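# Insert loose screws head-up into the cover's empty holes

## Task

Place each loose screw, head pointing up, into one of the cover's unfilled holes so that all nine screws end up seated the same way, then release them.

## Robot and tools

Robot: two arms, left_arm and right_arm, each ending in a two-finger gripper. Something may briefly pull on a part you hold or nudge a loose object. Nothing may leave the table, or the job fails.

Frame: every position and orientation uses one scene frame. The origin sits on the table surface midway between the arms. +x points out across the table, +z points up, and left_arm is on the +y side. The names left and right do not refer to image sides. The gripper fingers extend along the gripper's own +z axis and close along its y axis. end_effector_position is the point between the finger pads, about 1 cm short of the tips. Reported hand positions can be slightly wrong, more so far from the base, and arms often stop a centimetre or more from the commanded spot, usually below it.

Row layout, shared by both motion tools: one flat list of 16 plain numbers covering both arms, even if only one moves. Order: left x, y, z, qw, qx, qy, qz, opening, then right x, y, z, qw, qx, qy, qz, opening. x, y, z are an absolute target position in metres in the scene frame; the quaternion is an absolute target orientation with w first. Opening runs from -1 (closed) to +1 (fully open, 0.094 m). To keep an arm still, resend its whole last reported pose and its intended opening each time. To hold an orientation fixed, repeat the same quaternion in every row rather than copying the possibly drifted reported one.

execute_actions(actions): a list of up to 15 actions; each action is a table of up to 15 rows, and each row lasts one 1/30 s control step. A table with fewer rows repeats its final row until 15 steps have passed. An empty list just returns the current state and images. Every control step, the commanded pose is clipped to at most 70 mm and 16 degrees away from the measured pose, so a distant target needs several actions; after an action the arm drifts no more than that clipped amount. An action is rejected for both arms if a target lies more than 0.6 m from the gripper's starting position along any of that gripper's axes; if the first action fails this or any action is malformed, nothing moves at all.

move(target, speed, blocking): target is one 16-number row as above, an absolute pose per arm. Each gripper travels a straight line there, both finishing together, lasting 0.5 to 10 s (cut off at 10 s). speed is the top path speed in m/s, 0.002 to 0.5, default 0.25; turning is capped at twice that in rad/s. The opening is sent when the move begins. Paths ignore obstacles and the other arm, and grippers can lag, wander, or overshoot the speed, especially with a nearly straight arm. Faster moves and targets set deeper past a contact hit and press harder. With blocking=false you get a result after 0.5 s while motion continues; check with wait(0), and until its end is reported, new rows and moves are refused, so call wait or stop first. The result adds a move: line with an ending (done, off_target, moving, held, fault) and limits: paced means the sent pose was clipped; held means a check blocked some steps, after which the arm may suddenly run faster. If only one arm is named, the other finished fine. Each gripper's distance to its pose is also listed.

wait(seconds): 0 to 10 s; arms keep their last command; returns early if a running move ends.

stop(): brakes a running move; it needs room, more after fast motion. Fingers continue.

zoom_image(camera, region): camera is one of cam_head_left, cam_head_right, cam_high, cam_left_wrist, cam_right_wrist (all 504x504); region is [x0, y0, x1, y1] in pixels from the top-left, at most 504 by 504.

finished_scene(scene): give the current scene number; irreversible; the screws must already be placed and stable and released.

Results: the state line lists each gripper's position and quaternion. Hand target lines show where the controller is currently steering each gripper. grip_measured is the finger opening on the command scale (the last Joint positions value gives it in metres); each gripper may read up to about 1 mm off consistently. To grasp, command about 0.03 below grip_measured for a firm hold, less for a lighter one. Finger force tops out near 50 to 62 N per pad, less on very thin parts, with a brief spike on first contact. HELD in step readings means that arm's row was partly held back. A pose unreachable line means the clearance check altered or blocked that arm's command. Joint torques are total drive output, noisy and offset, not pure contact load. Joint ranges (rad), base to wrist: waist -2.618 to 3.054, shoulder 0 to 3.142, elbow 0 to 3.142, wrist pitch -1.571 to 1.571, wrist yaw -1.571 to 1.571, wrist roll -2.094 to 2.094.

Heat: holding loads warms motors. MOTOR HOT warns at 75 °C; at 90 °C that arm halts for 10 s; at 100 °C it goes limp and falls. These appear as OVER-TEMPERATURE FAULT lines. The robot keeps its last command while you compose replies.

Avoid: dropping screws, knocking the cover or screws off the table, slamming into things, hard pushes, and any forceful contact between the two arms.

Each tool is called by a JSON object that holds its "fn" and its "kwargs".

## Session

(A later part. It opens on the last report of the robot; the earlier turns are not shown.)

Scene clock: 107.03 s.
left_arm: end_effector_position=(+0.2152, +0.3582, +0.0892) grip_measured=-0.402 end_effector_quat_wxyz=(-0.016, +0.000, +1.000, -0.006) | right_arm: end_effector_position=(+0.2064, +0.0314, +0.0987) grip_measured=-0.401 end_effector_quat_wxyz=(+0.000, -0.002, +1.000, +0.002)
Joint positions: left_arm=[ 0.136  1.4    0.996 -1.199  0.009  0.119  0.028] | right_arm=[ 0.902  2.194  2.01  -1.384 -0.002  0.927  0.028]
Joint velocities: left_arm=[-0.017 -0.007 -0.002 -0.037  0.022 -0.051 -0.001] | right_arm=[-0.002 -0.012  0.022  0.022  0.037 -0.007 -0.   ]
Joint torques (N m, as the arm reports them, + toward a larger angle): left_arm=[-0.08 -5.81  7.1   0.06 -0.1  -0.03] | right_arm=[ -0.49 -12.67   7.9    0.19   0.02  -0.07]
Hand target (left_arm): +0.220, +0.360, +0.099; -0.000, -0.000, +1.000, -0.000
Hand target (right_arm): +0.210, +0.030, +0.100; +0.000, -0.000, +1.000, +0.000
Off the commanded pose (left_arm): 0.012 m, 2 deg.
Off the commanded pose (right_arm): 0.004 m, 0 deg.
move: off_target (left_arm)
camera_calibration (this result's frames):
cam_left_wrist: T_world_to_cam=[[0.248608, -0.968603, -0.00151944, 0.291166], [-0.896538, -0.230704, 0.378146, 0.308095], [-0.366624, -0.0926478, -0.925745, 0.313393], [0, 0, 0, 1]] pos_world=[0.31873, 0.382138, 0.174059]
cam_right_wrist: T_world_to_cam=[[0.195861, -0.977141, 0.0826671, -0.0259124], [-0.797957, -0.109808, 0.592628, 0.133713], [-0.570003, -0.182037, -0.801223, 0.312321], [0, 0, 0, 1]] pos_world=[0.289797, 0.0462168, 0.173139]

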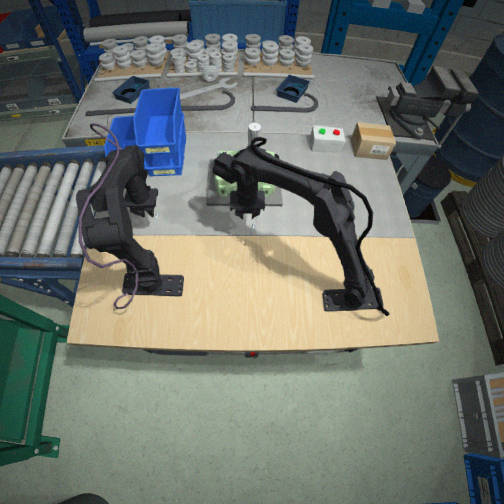

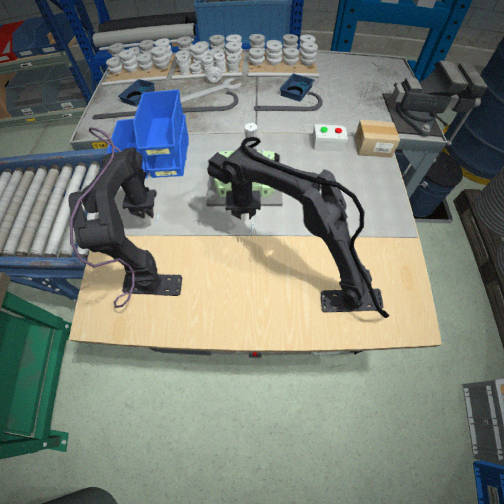

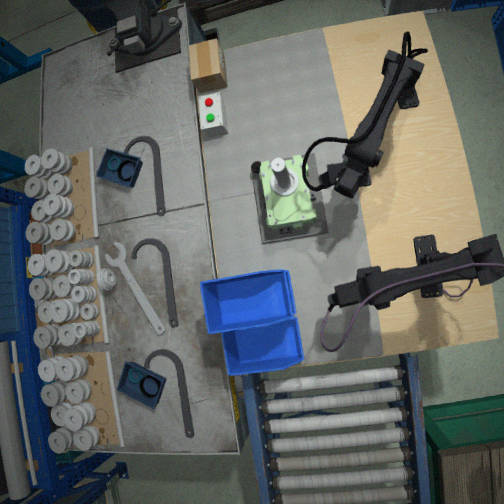

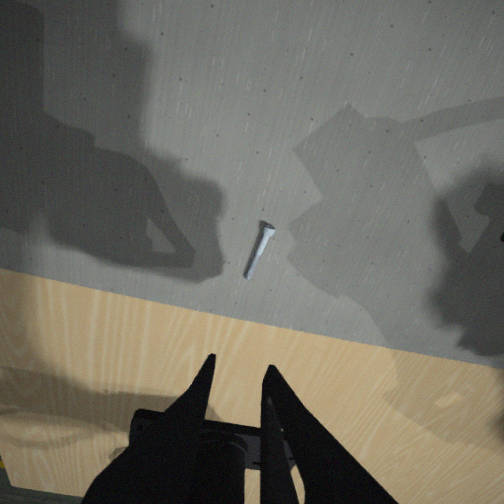

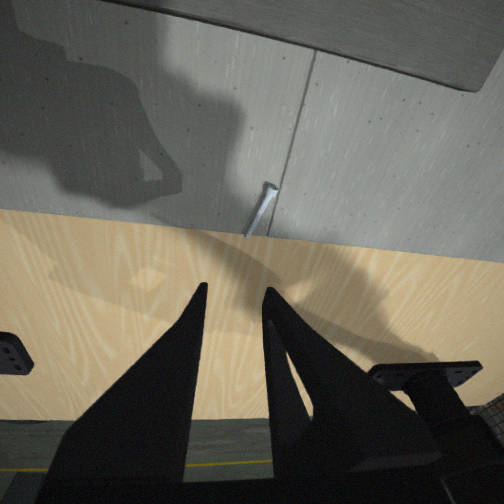

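{"fn": "move", "kwargs": {"target": [0.263,0.358,0.04,0,0.087,0.996,0,-0.4,0.25,0.05,0.16,0.704,-0.06,0.704,0.06,-1], "speed": 0.1}}

{"fn": "move", "kwargs": {"target": [0.263,0.358,0.002,0,0.087,0.996,0,-0.4,0.25,0.05,0.16,0.704,-0.06,0.704,0.06,-1], "speed": 0.04}}

{"fn": "move", "kwargs": {"target": [0.263,0.358,0.002,0,0.087,0.996,0,-1,0.25,0.05,0.16,0.704,-0.06,0.704,0.06,-1]}}

{"fn": "move", "kwargs": {"target": [0.28,0.3,0.15,0,0.087,0.996,0,-1,0.25,0.05,0.16,0.704,-0.06,0.704,0.06,-1], "speed": 0.12}}

{"fn": "move", "kwargs": {"target": [0.46,0.12,0.175,0.542,0.455,0.542,-0.455,-1,0.25,0.05,0.16,0.704,-0.06,0.704,0.06,-1], "speed": 0.12}}

Scene clock: 115.90 s.
left_arm: end_effector_position=(+0.2636, +0.3595, +0.0461) grip_measured=-0.402 end_effector_quat_wxyz=(+0.005, +0.075, +0.997, -0.004) | right_arm: end_effector_position=(+0.2513, +0.0506, +0.1756) grip_measured=-0.985 end_effector_quat_wxyz=(+0.712, -0.052, +0.696, +0.074)
Joint positions: left_arm=[ 0.12   1.592  0.996 -0.966  0.009  0.252  0.028] | right_arm=[ 1.183  1.967  0.846  1.172  1.033 -0.013  0.001]
Joint velocities: left_arm=[-0.007  0.007  0.007 -0.051  0.095  0.007 -0.001] | right_arm=[ 0.002 -0.002 -0.002  0.022 -0.007 -0.007  0.   ]
Joint torques (N m, as the arm reports them, + toward a larger angle): left_arm=[-1.01 -4.95  4.18  0.43 -0.11  0.08] | right_arm=[ 0.04 -8.47  4.18  1.5  -0.02 -0.07]
Hand target (left_arm): +0.263, +0.358, +0.041; +0.000, +0.087, +0.996, -0.000
Hand target (right_arm): +0.250, +0.049, +0.161; +0.707, -0.066, +0.702, +0.060
Off the commanded pose (left_arm): 0.006 m, 1 deg.
Off the commanded pose (right_arm): 0.016 m, 2 deg.
move: off_target (right_arm)
camera_calibration (this result's frames):
cam_left_wrist: T_world_to_cam=[[0.100347, -0.994948, 0.00293835, 0.328669], [-0.936044, -0.0934042, 0.339261, 0.330915], [-0.337273, -0.0367943, -0.940688, 0.264169], [0, 0, 0, 1]] pos_world=[0.365867, 0.367638, 0.135268]
cam_right_wrist: T_world_to_cam=[[0.0849011, -0.983326, 0.160815, -0.00786163], [-0.549028, -0.180854, -0.816002, 0.314553], [0.83148, -0.0190123, -0.555229, -0.000679992], [0, 0, 0, 1]] pos_world=[0.173931, 0.0491446, 0.257563]

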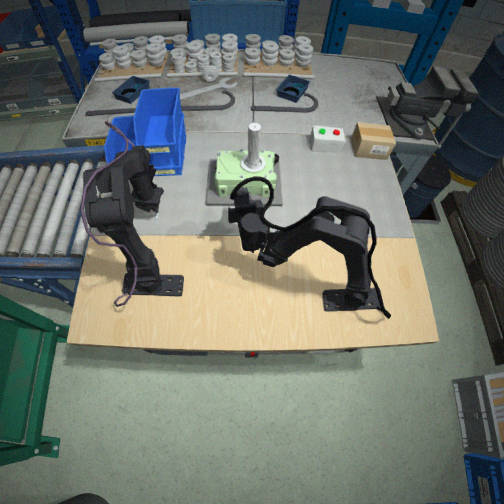

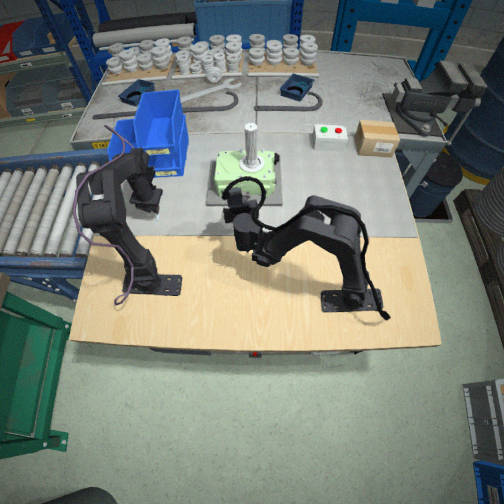

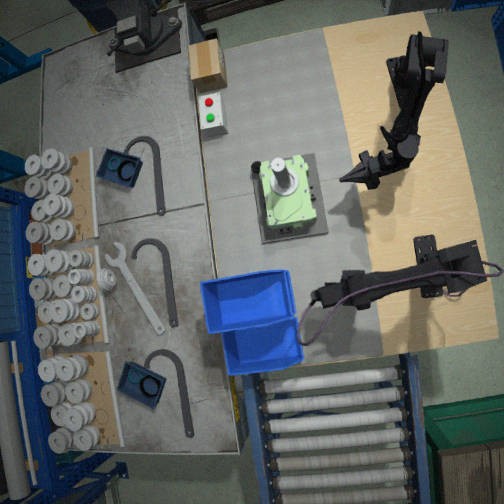

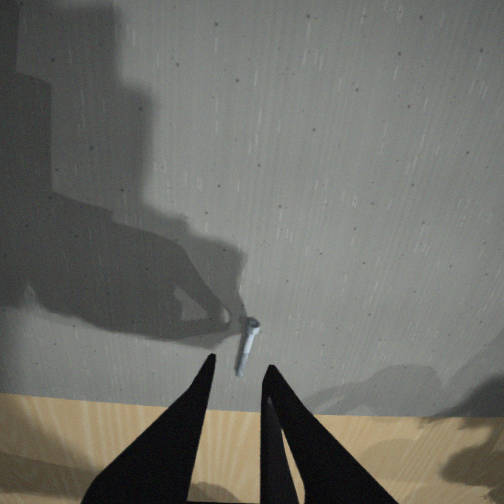

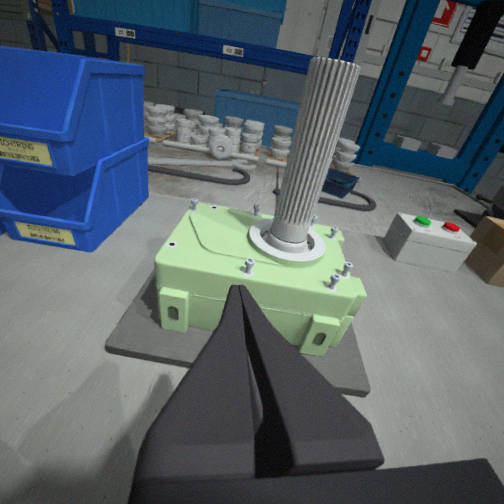

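Scene clock: 117.23 s.
left_arm: end_effector_position=(+0.2636, +0.3595, +0.0157) grip_measured=-0.402 end_effector_quat_wxyz=(+0.002, +0.076, +0.997, -0.004) | right_arm: end_effector_position=(+0.2515, +0.0495, +0.1757) grip_measured=-0.985 end_effector_quat_wxyz=(+0.712, -0.046, +0.696, +0.075)
Joint positions: left_arm=[ 0.12   1.647  0.921 -0.842  0.009  0.253  0.028] | right_arm=[ 1.183  1.967  0.846  1.173  1.039 -0.006  0.001]
Joint velocities: left_arm=[ 0.007  0.002 -0.027  0.066 -0.066  0.022  0.   ] | right_arm=[-0.007 -0.002  0.007 -0.007  0.007 -0.022  0.   ]
Joint torques (N m, as the arm reports them, + toward a larger angle): left_arm=[-0.94 -4.16  2.46  0.81 -0.1   0.09] | right_arm=[ 0.33 -8.3   4.93  1.3   0.03  0.06]
Hand target (left_arm): +0.262, +0.358, +0.003; -0.001, +0.087, +0.996, -0.000
Hand target (right_arm): +0.250, +0.050, +0.160; +0.705, -0.060, +0.704, +0.060
Off the commanded pose (left_arm): 0.014 m, 1 deg.
Off the commanded pose (right_arm): 0.016 m, 3 deg.
move: off_target (left_arm, right_arm)
camera_calibration (this result's frames):
cam_left_wrist: T_world_to_cam=[[0.0999809, -0.994985, 0.00294144, 0.328868], [-0.934525, -0.0928899, 0.343561, 0.340531], [-0.341564, -0.0370983, -0.939126, 0.236802], [0, 0, 0, 1]] pos_world=[0.366238, 0.367636, 0.104426]
cam_right_wrist: T_world_to_cam=[[0.0789342, -0.985147, 0.152493, -0.00596076], [-0.551244, -0.17059, -0.816718, 0.31469], [0.830602, -0.019594, -0.556522, -0.000350304], [0, 0, 0, 1]] pos_world=[0.174233, 0.0478039, 0.257727]

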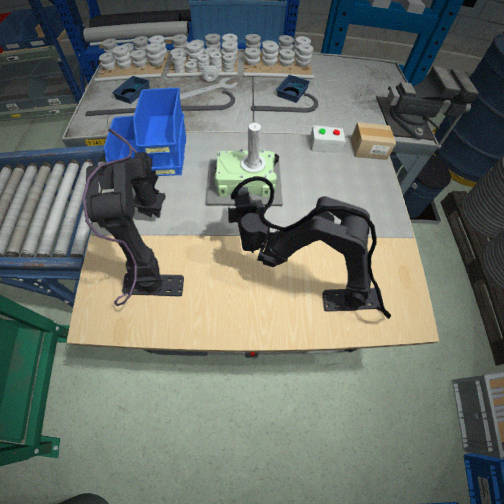

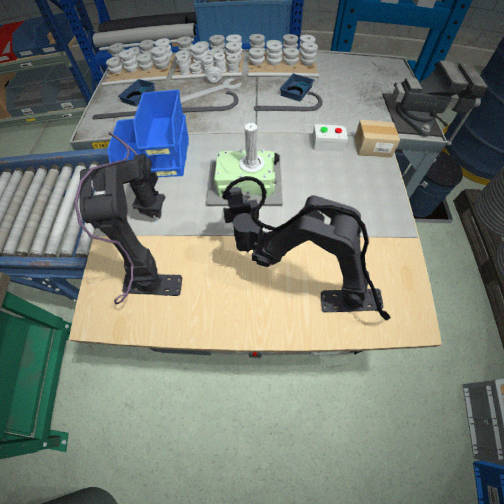

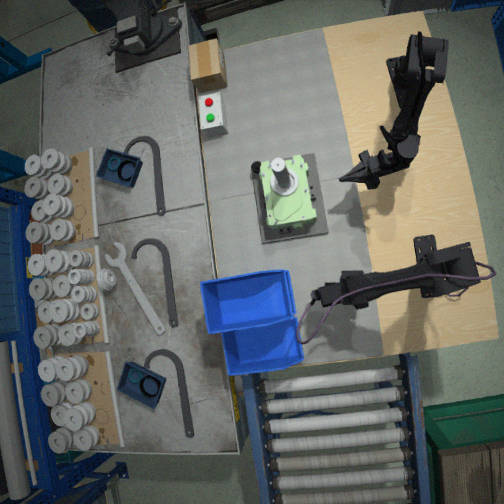

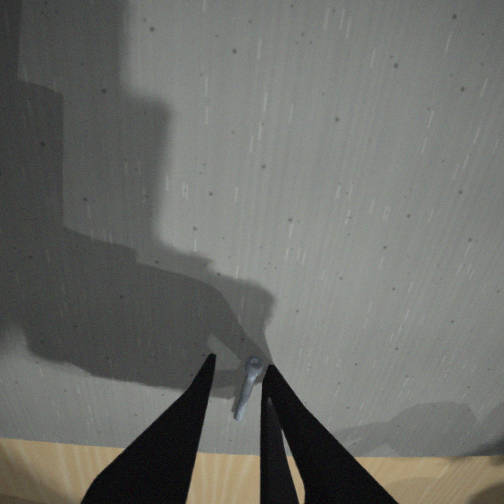

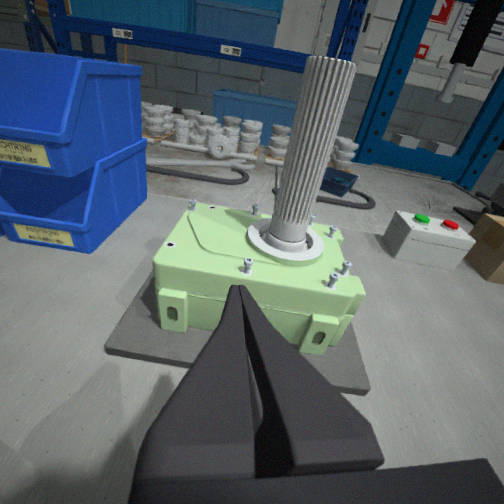

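Scene clock: 117.93 s.
left_arm: end_effector_position=(+0.2659, +0.3601, +0.0155) grip_measured=-0.876 end_effector_quat_wxyz=(+0.007, +0.076, +0.997, -0.002) | right_arm: end_effector_position=(+0.2516, +0.0495, +0.1756) grip_measured=-0.985 end_effector_quat_wxyz=(+0.712, -0.046, +0.696, +0.075)
Joint positions: left_arm=[ 0.12   1.648  0.921 -0.832  0.006  0.253  0.006] | right_arm=[ 1.183  1.967  0.846  1.172  1.039 -0.005  0.001]
Joint velocities: left_arm=[-0.007 -0.017 -0.027  0.022  0.051  0.007 -0.   ] | right_arm=[-0.002 -0.017  0.002 -0.066 -0.066 -0.066  0.   ]
Joint torques (N m, as the arm reports them, + toward a larger angle): left_arm=[-0.95 -4.25  2.44  0.72 -0.08  0.09] | right_arm=[ 0.35 -8.32  4.92  1.32  0.03  0.04]
Hand target (left_arm): +0.262, +0.358, +0.003; -0.000, +0.087, +0.996, -0.000
Hand target (right_arm): +0.250, +0.050, +0.160; +0.705, -0.060, +0.705, +0.060
Off the commanded pose (left_arm): 0.014 m, 2 deg.
Off the commanded pose (right_arm): 0.016 m, 3 deg.
move: off_target (left_arm, right_arm)
camera_calibration (this result's frames):
cam_left_wrist: T_world_to_cam=[[0.0999825, -0.994989, 0.000640637, 0.329317], [-0.937535, -0.0939936, 0.334952, 0.344247], [-0.333214, -0.03409, -0.942235, 0.234136], [0, 0, 0, 1]] pos_world=[0.367835, 0.368005, 0.105094]
cam_right_wrist: T_world_to_cam=[[0.0789743, -0.985149, 0.152459, -0.00595267], [-0.551405, -0.17058, -0.816612, 0.314663], [0.830491, -0.0195754, -0.556688, -0.000329149], [0, 0, 0, 1]] pos_world=[0.17425, 0.0478044, 0.257681]

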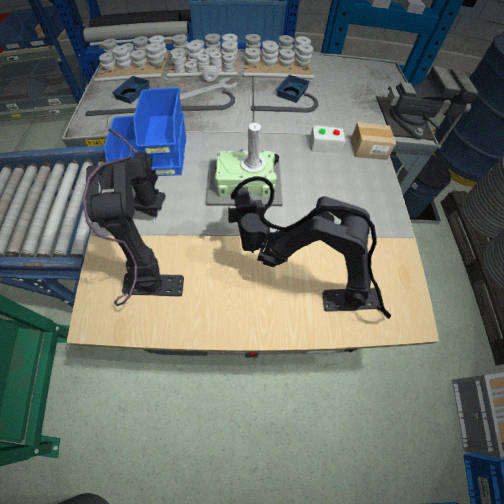

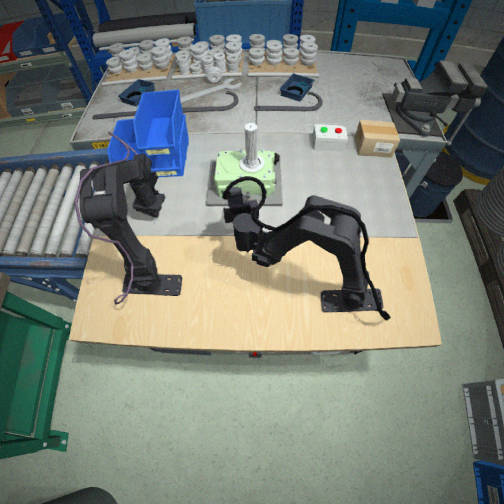

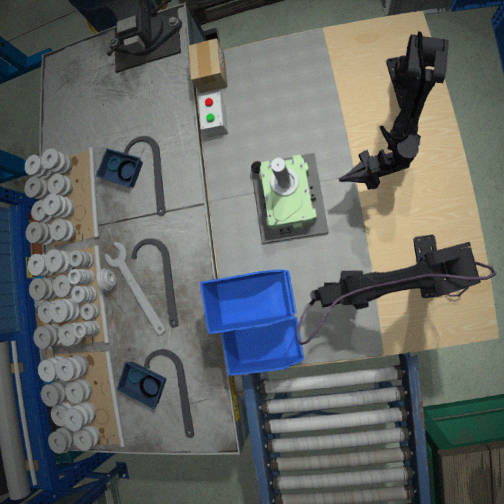

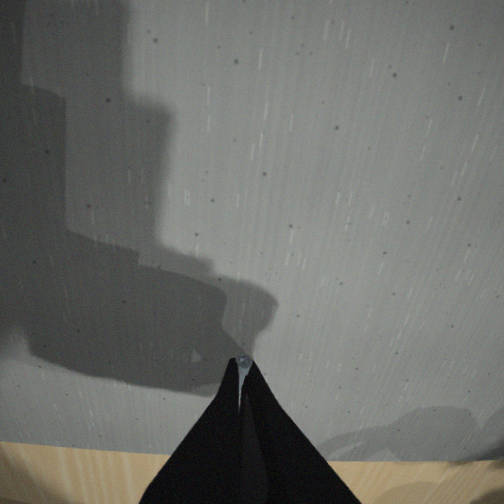

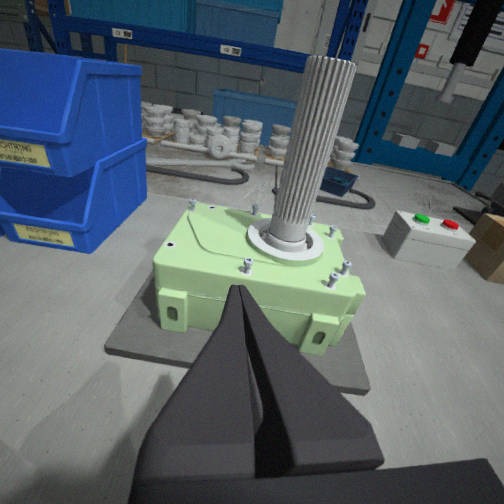

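Scene clock: 119.77 s.
left_arm: end_effector_position=(+0.2773, +0.3025, +0.1442) grip_measured=-0.876 end_effector_quat_wxyz=(-0.004, +0.088, +0.996, -0.003) | right_arm: end_effector_position=(+0.2516, +0.0494, +0.1756) grip_measured=-0.985 end_effector_quat_wxyz=(+0.712, -0.046, +0.696, +0.075)
Joint positions: left_arm=[-0.092  1.601  1.401 -1.379  0.006  0.065  0.006] | right_arm=[ 1.183  1.967  0.846  1.172  1.04  -0.005  0.001]
Joint velocities: left_arm=[-0.007  0.002  0.012 -0.022 -0.022  0.051 -0.001] | right_arm=[ 0.002  0.022  0.002 -0.007  0.007 -0.037 -0.002]
Joint torques (N m, as the arm reports them, + toward a larger angle): left_arm=[-0.9  -5.94  7.14  0.13 -0.07 -0.13] | right_arm=[ 0.35 -8.31  4.93  1.33  0.04  0.05]
Hand target (left_arm): +0.280, +0.300, +0.150; +0.001, +0.087, +0.996, -0.000
Hand target (right_arm): +0.250, +0.050, +0.160; +0.705, -0.060, +0.705, +0.060
Off the commanded pose (left_arm): 0.007 m, 1 deg.
Off the commanded pose (right_arm): 0.016 m, 3 deg.
move: off_target (right_arm)
camera_calibration (this result's frames):
cam_left_wrist: T_world_to_cam=[[0.0752863, -0.997162, -0.000916477, 0.278476], [-0.932231, -0.0707102, 0.354887, 0.294932], [-0.353945, -0.0258638, -0.934909, 0.359465], [0, 0, 0, 1]] pos_world=[0.38121, 0.307838, 0.231654]
cam_right_wrist: T_world_to_cam=[[0.0786213, -0.985237, 0.152076, -0.00585858], [-0.551536, -0.170063, -0.816631, 0.314666], [0.830437, -0.0196707, -0.556765, -0.000310188], [0, 0, 0, 1]] pos_world=[0.174268, 0.0477348, 0.257684]

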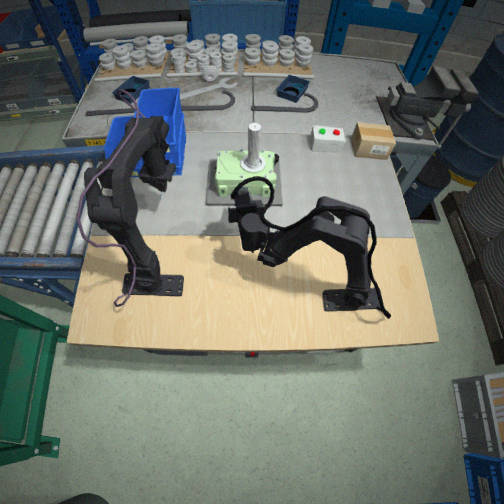

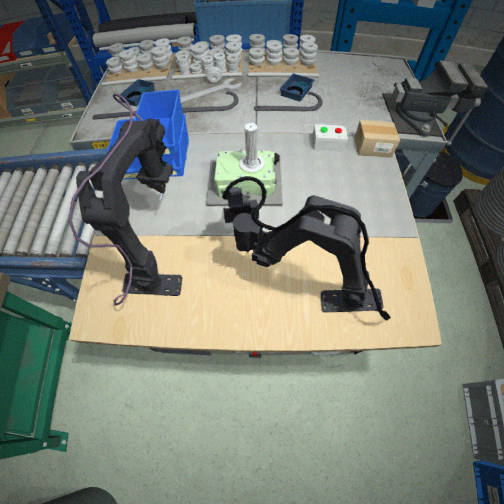

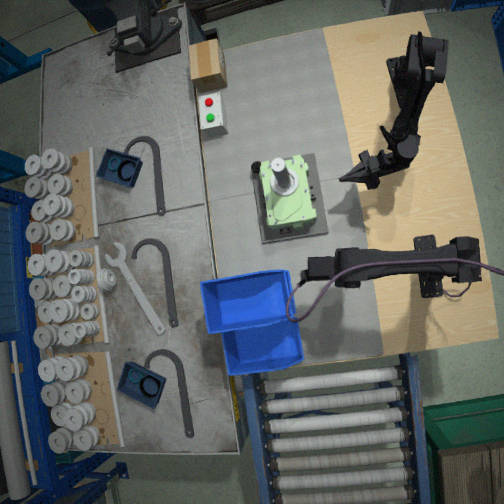

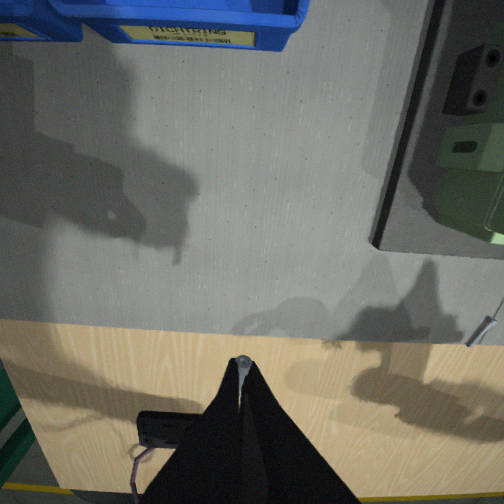

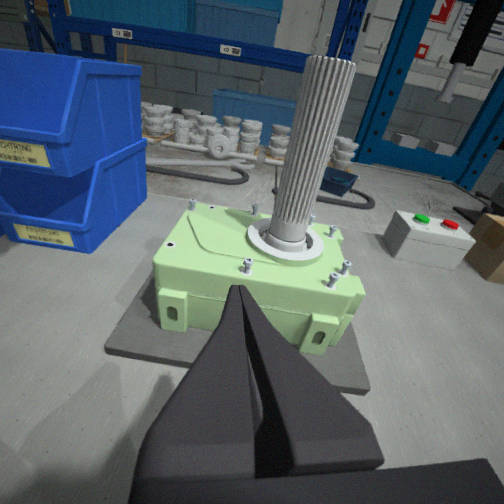

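Scene clock: 128.43 s.
left_arm: end_effector_position=(+0.4592, +0.1240, +0.1724) grip_measured=-0.875 end_effector_quat_wxyz=(+0.544, +0.444, +0.552, -0.450) | right_arm: end_effector_position=(+0.2516, +0.0494, +0.1756) grip_measured=-0.985 end_effector_quat_wxyz=(+0.712, -0.046, +0.696, +0.075)
Joint positions: left_arm=[-0.066  2.146  1.186  0.947  1.284 -0.002  0.006] | right_arm=[ 1.183  1.967  0.846  1.172  1.04  -0.005  0.001]
Joint velocities: left_arm=[-0.007  0.002  0.002  0.11  -0.037  0.051 -0.   ] | right_arm=[-0.012  0.012  0.002  0.081 -0.022  0.007  0.001]
Joint torques (N m, as the arm reports them, + toward a larger angle): left_arm=[-0.92 -9.42  6.75  1.59  0.13 -0.11] | right_arm=[ 0.35 -8.32  4.94  1.33  0.03  0.05]
Hand target (left_arm): +0.460, +0.118, +0.176; +0.544, +0.451, +0.542, -0.454
Hand target (right_arm): +0.250, +0.050, +0.160; +0.705, -0.060, +0.705, +0.060
Off the commanded pose (left_arm): 0.005 m, 2 deg.
Off the commanded pose (right_arm): 0.016 m, 3 deg.
move: off_target (right_arm)
camera_calibration (this result's frames):
cam_left_wrist: T_world_to_cam=[[-0.943991, -0.200256, 0.262258, 0.410705], [-0.313114, 0.292834, -0.903443, 0.329483], [0.104122, -0.934958, -0.339135, 0.245247], [0, 0, 0, 1]] pos_world=[0.465332, 0.215058, 0.27313]
cam_right_wrist: T_world_to_cam=[[0.0786417, -0.985183, 0.152417, -0.0059143], [-0.551646, -0.170354, -0.816496, 0.314635], [0.830363, -0.0198695, -0.556869, -0.000298114], [0, 0, 0, 1]] pos_world=[0.17428, 0.0477669, 0.257634]

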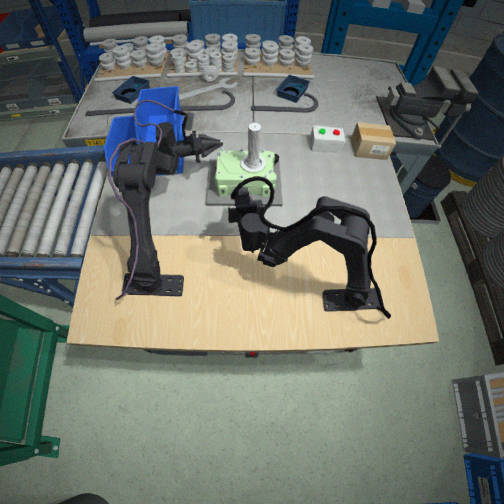

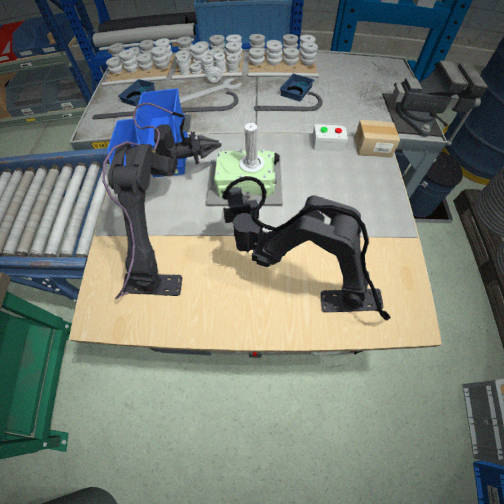

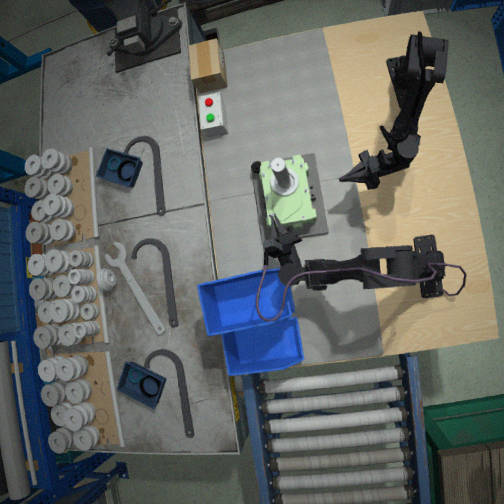

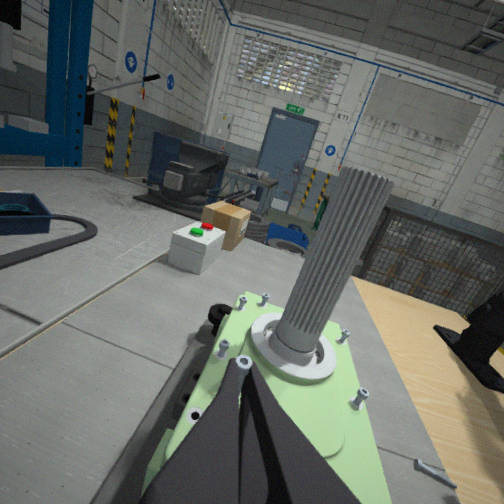

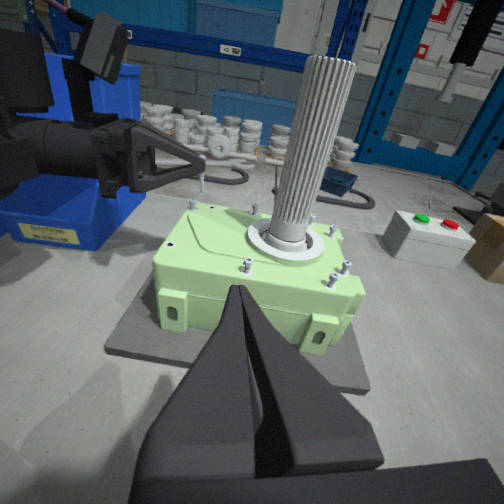

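{"fn": "move", "kwargs": {"target": [0.477,0.106,0.158,0.674,0.213,0.674,-0.213,-1,0.2516,0.0494,0.1756,0.712,-0.046,0.696,0.075,-1], "speed": 0.08}}

{"fn": "zoom_image", "kwargs": {"camera": "cam_right_wrist", "region": [160,150,260,230]}}

Scene clock: 134.93 s.
left_arm: end_effector_position=(+0.4814, +0.1087, +0.1512) grip_measured=-0.875 end_effector_quat_wxyz=(+0.668, +0.212, +0.680, -0.216) | right_arm: end_effector_position=(+0.2516, +0.0494, +0.1762) grip_measured=-0.985 end_effector_quat_wxyz=(+0.713, -0.045, +0.696, +0.076)
Joint positions: left_arm=[-0.333  2.018  0.852  1.151  0.264 -0.007  0.006] | right_arm=[ 1.183  1.967  0.846  1.176  1.04  -0.005  0.001]
Joint velocities: left_arm=[ 0.012 -0.012  0.012 -0.022 -0.037 -0.081 -0.001] | right_arm=[-0.002 -0.012 -0.012 -0.037  0.037  0.007  0.   ]
Joint torques (N m, as the arm reports them, + toward a larger angle): left_arm=[ -0.89 -10.5    3.39   2.12  -0.14   0.04] | right_arm=[  0.   -10.27   5.48   1.5   -0.02  -0.02]
Hand target (left_arm): +0.477, +0.107, +0.158; +0.674, +0.213, +0.675, -0.213
Hand target (right_arm): +0.252, +0.049, +0.176; +0.712, -0.046, +0.696, +0.075
Off the commanded pose (left_arm): 0.009 m, 1 deg.
Off the commanded pose (right_arm): 0.001 m, 0 deg.
move: done
camera_calibration (this result's frames):
cam_left_wrist: T_world_to_cam=[[-0.549801, -0.793879, 0.259761, 0.30931], [-0.435725, 0.00726096, -0.900051, 0.411356], [0.712645, -0.608033, -0.349905, -0.105406], [0, 0, 0, 1]] pos_world=[0.424414, 0.178477, 0.253013]
cam_right_wrist: T_world_to_cam=[[0.0784393, -0.985721, 0.149004, -0.00535677], [-0.550548, -0.167437, -0.817839, 0.314941], [0.83111, -0.0178831, -0.55582, -0.000419513], [0, 0, 0, 1]] pos_world=[0.174159, 0.0474448, 0.258136]

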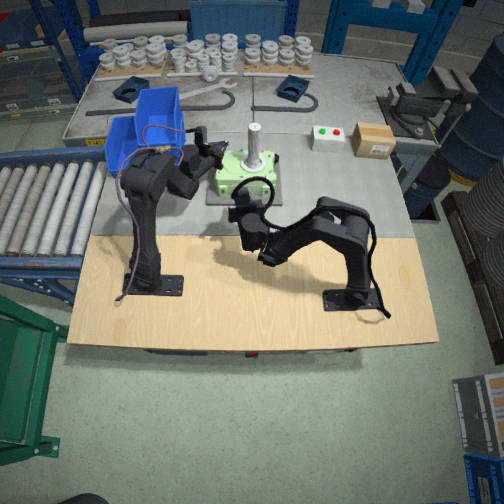

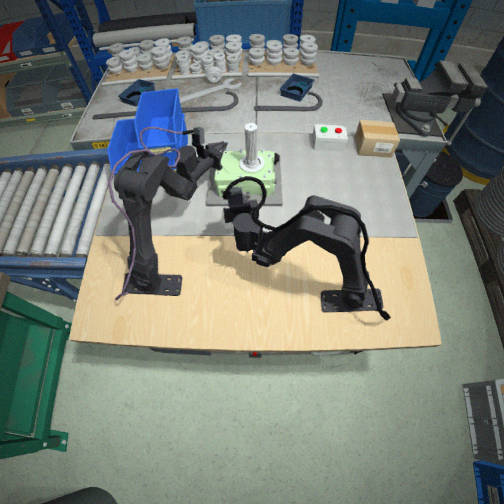

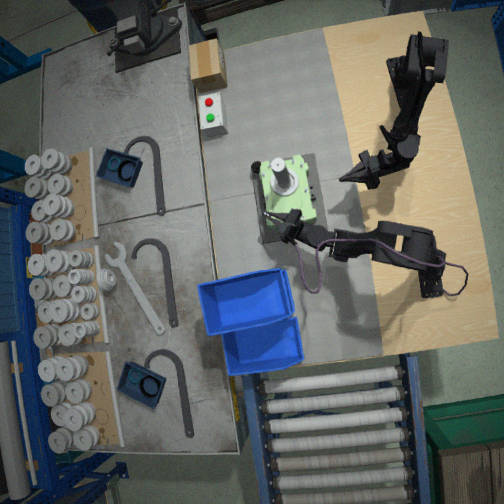

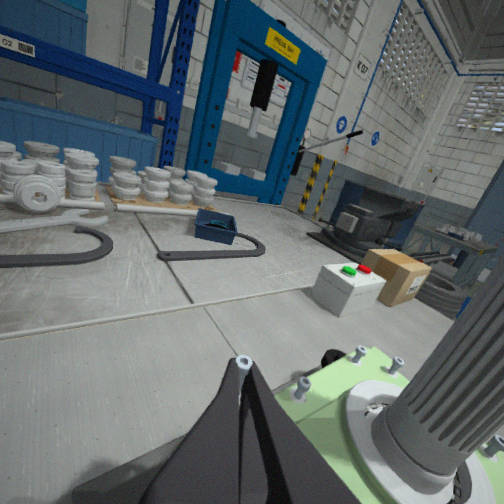

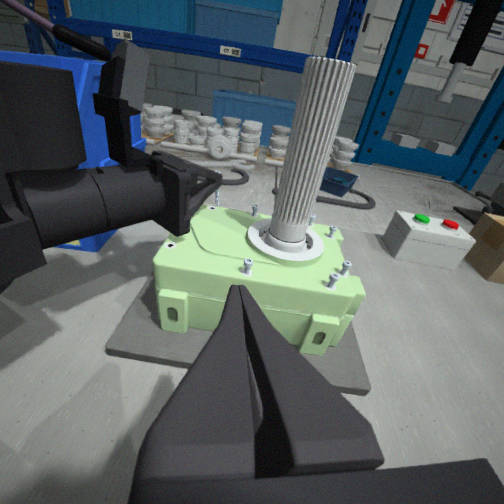

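Region (160, 150, 260, 230) of cam_right_wrist's 504x504 image, scaled by 5.040, with more detail than that image has; it fills the top 403 rows of this view, and the rest is white.

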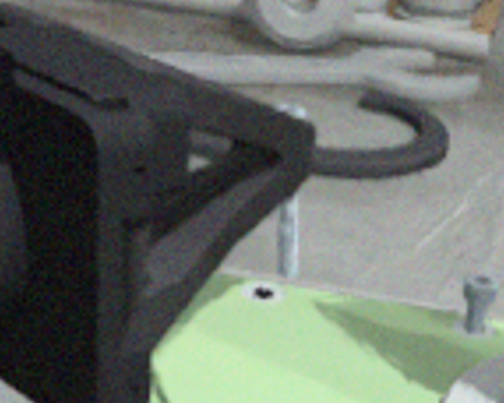

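{"fn": "move", "kwargs": {"target": [0.476,0.119,0.152,0.674,0.213,0.674,-0.213,-1,0.2516,0.0494,0.1756,0.712,-0.046,0.696,0.075,-1], "speed": 0.01}}

{"fn": "zoom_image", "kwargs": {"camera": "cam_right_wrist", "region": [160,150,260,230]}}

Scene clock: 136.37 s.
left_arm: end_effector_position=(+0.4786, +0.1141, +0.1500) grip_measured=-0.875 end_effector_quat_wxyz=(+0.671, +0.210, +0.677, -0.215) | right_arm: end_effector_position=(+0.2515, +0.0494, +0.1765) grip_measured=-0.985 end_effector_quat_wxyz=(+0.713, -0.044, +0.696, +0.077)
Joint positions: left_arm=[-0.324  2.018  0.829  1.183  0.269 -0.007  0.006] | right_arm=[ 1.183  1.967  0.846  1.178  1.04  -0.005  0.001]
Joint velocities: left_arm=[ 0.002 -0.012 -0.012  0.081 -0.037  0.037 -0.   ] | right_arm=[ 0.002 -0.002 -0.007 -0.022  0.007 -0.037  0.001]
Joint torques (N m, as the arm reports them, + toward a larger angle): left_arm=[ 0.96 -9.66  3.26  2.11  0.14  0.04] | right_arm=[  0.04 -10.27   5.47   1.49  -0.03  -0.01]
Hand target (left_arm): +0.476, +0.119, +0.152; +0.674, +0.213, +0.674, -0.213
Hand target (right_arm): +0.252, +0.049, +0.176; +0.712, -0.046, +0.696, +0.075
Off the commanded pose (left_arm): 0.006 m, 1 deg.
Off the commanded pose (right_arm): 0.001 m, 0 deg.
move: done
camera_calibration (this result's frames):
cam_left_wrist: T_world_to_cam=[[-0.548385, -0.795575, 0.257554, 0.312253], [-0.427997, 0.00243329, -0.903777, 0.406373], [0.718395, -0.60585, -0.341838, -0.104736], [0, 0, 0, 1]] pos_world=[0.420403, 0.183977, 0.251045]
cam_right_wrist: T_world_to_cam=[[0.0783397, -0.985985, 0.147297, -0.00507775], [-0.549999, -0.165976, -0.818507, 0.315093], [0.831483, -0.0168913, -0.555293, -0.000480759], [0, 0, 0, 1]] pos_world=[0.174098, 0.0472831, 0.258386]

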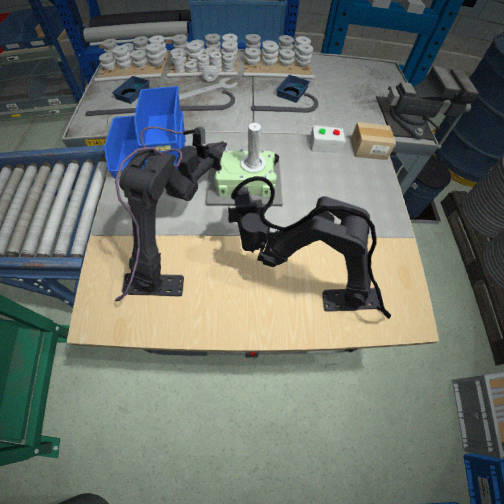

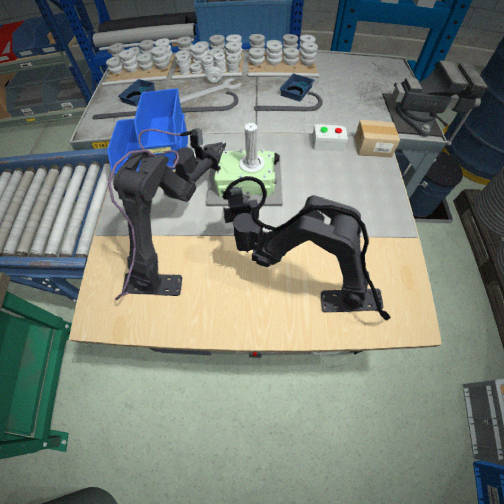

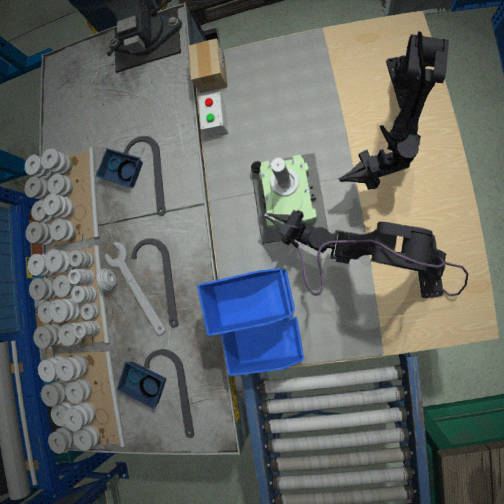

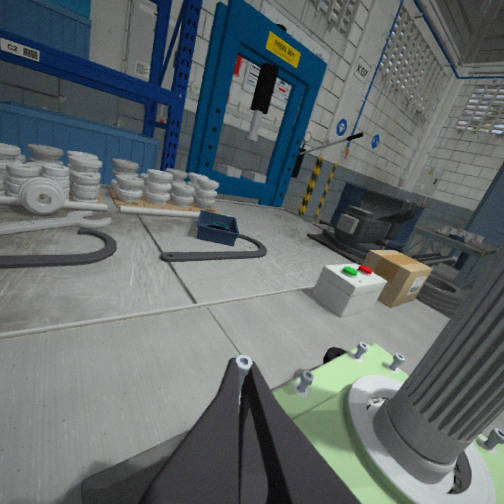

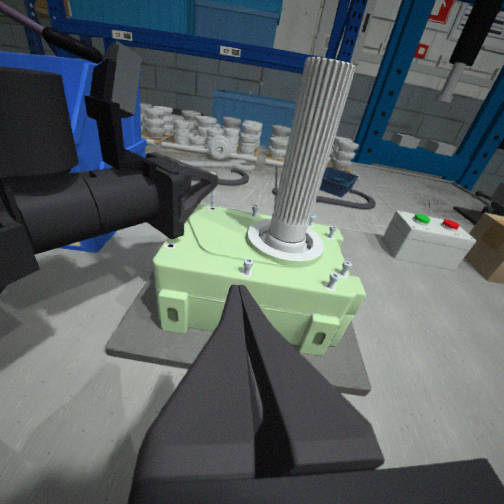

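Region (160, 150, 260, 230) of cam_right_wrist's 504x504 image, scaled by 5.040, with more detail than that image has; it fills the top 403 rows of this view, and the rest is white.

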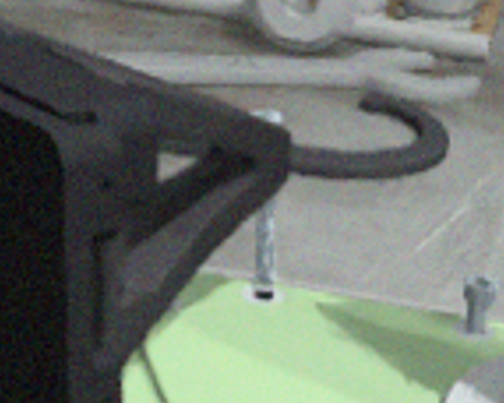

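{"fn": "move", "kwargs": {"target": [0.4786,0.115,0.135,0.674,0.213,0.674,-0.213,-1,0.2516,0.0494,0.1756,0.712,-0.046,0.696,0.075,-1], "speed": 0.01}}

{"fn": "zoom_image", "kwargs": {"camera": "cam_right_wrist", "region": [160,150,260,230]}}

Scene clock: 138.20 s.
left_arm: end_effector_position=(+0.4796, +0.1137, +0.1481) grip_measured=-0.875 end_effector_quat_wxyz=(+0.684, +0.210, +0.664, -0.216) | right_arm: end_effector_position=(+0.2515, +0.0494, +0.1767) grip_measured=-0.985 end_effector_quat_wxyz=(+0.713, -0.044, +0.695, +0.077)
Joint positions: left_arm=[-0.324  2.059  0.829  1.26   0.269 -0.007  0.006] | right_arm=[ 1.183  1.967  0.846  1.179  1.04  -0.005  0.001]
Joint velocities: left_arm=[-0.027  0.002 -0.002 -0.066  0.007  0.066 -0.001] | right_arm=[-0.002 -0.012 -0.012 -0.051  0.007  0.022 -0.001]
Joint torques (N m, as the arm reports them, + toward a larger angle): left_arm=[ 0.26 -7.81  3.72  1.94  0.01  0.04] | right_arm=[  0.03 -10.24   5.49   1.46  -0.02  -0.02]
Hand target (left_arm): +0.478, +0.115, +0.135; +0.674, +0.213, +0.674, -0.213
Hand target (right_arm): +0.252, +0.049, +0.176; +0.712, -0.046, +0.696, +0.075
Off the commanded pose (left_arm): 0.013 m, 2 deg.
Off the commanded pose (right_arm): 0.001 m, 0 deg.
move: off_target (left_arm)
camera_calibration (this result's frames):
cam_left_wrist: T_world_to_cam=[[-0.557326, -0.792292, 0.248317, 0.318218], [-0.396896, -0.00847074, -0.917825, 0.393453], [0.729289, -0.610083, -0.309736, -0.115795], [0, 0, 0, 1]] pos_world=[0.417959, 0.184809, 0.246236]
cam_right_wrist: T_world_to_cam=[[0.0782806, -0.986142, 0.146272, -0.00491025], [-0.549669, -0.165099, -0.818906, 0.315183], [0.831707, -0.0162967, -0.554976, -0.000517682], [0, 0, 0, 1]] pos_world=[0.174061, 0.0471859, 0.258536]

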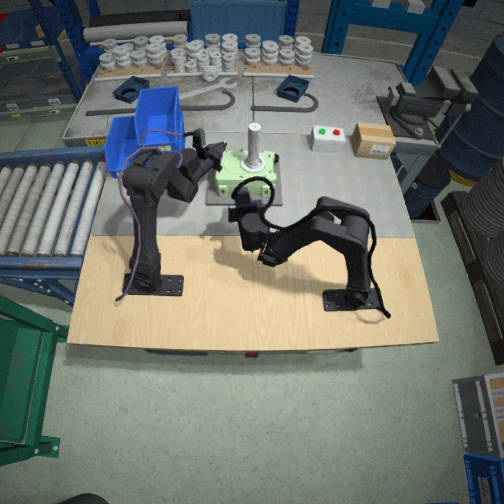

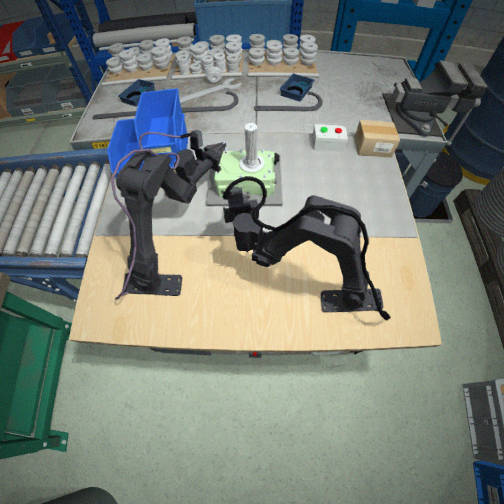

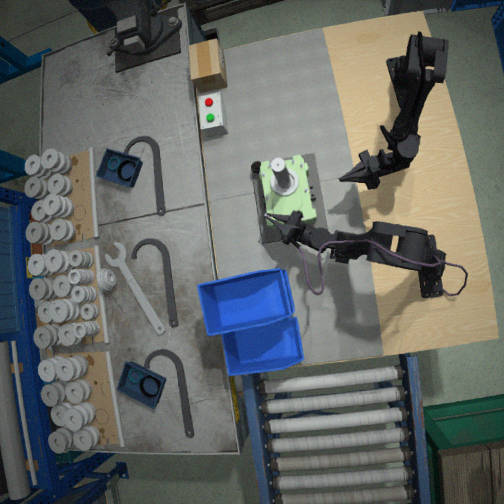

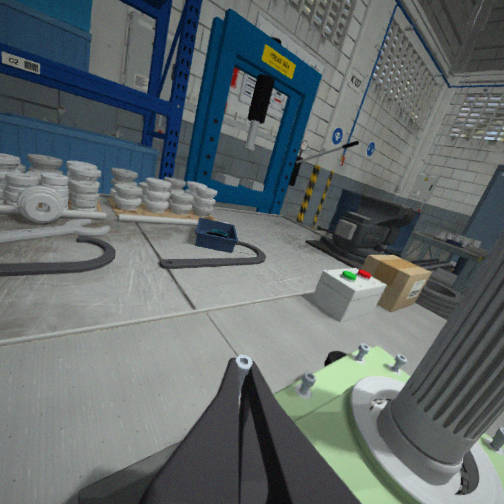

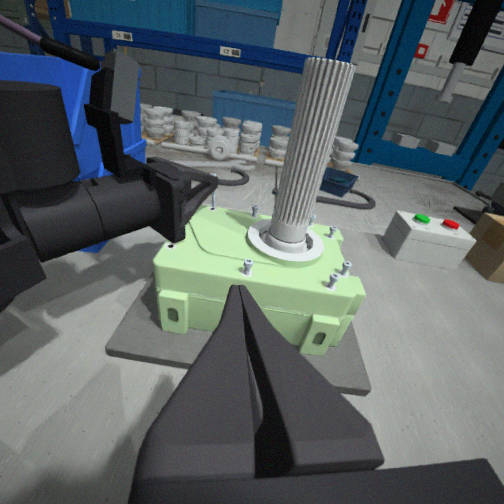

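Region (160, 150, 260, 230) of cam_right_wrist's 504x504 image, scaled by 5.040, with more detail than that image has; it fills the top 403 rows of this view, and the rest is white.

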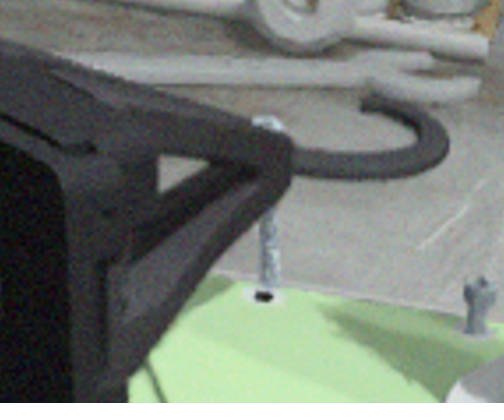

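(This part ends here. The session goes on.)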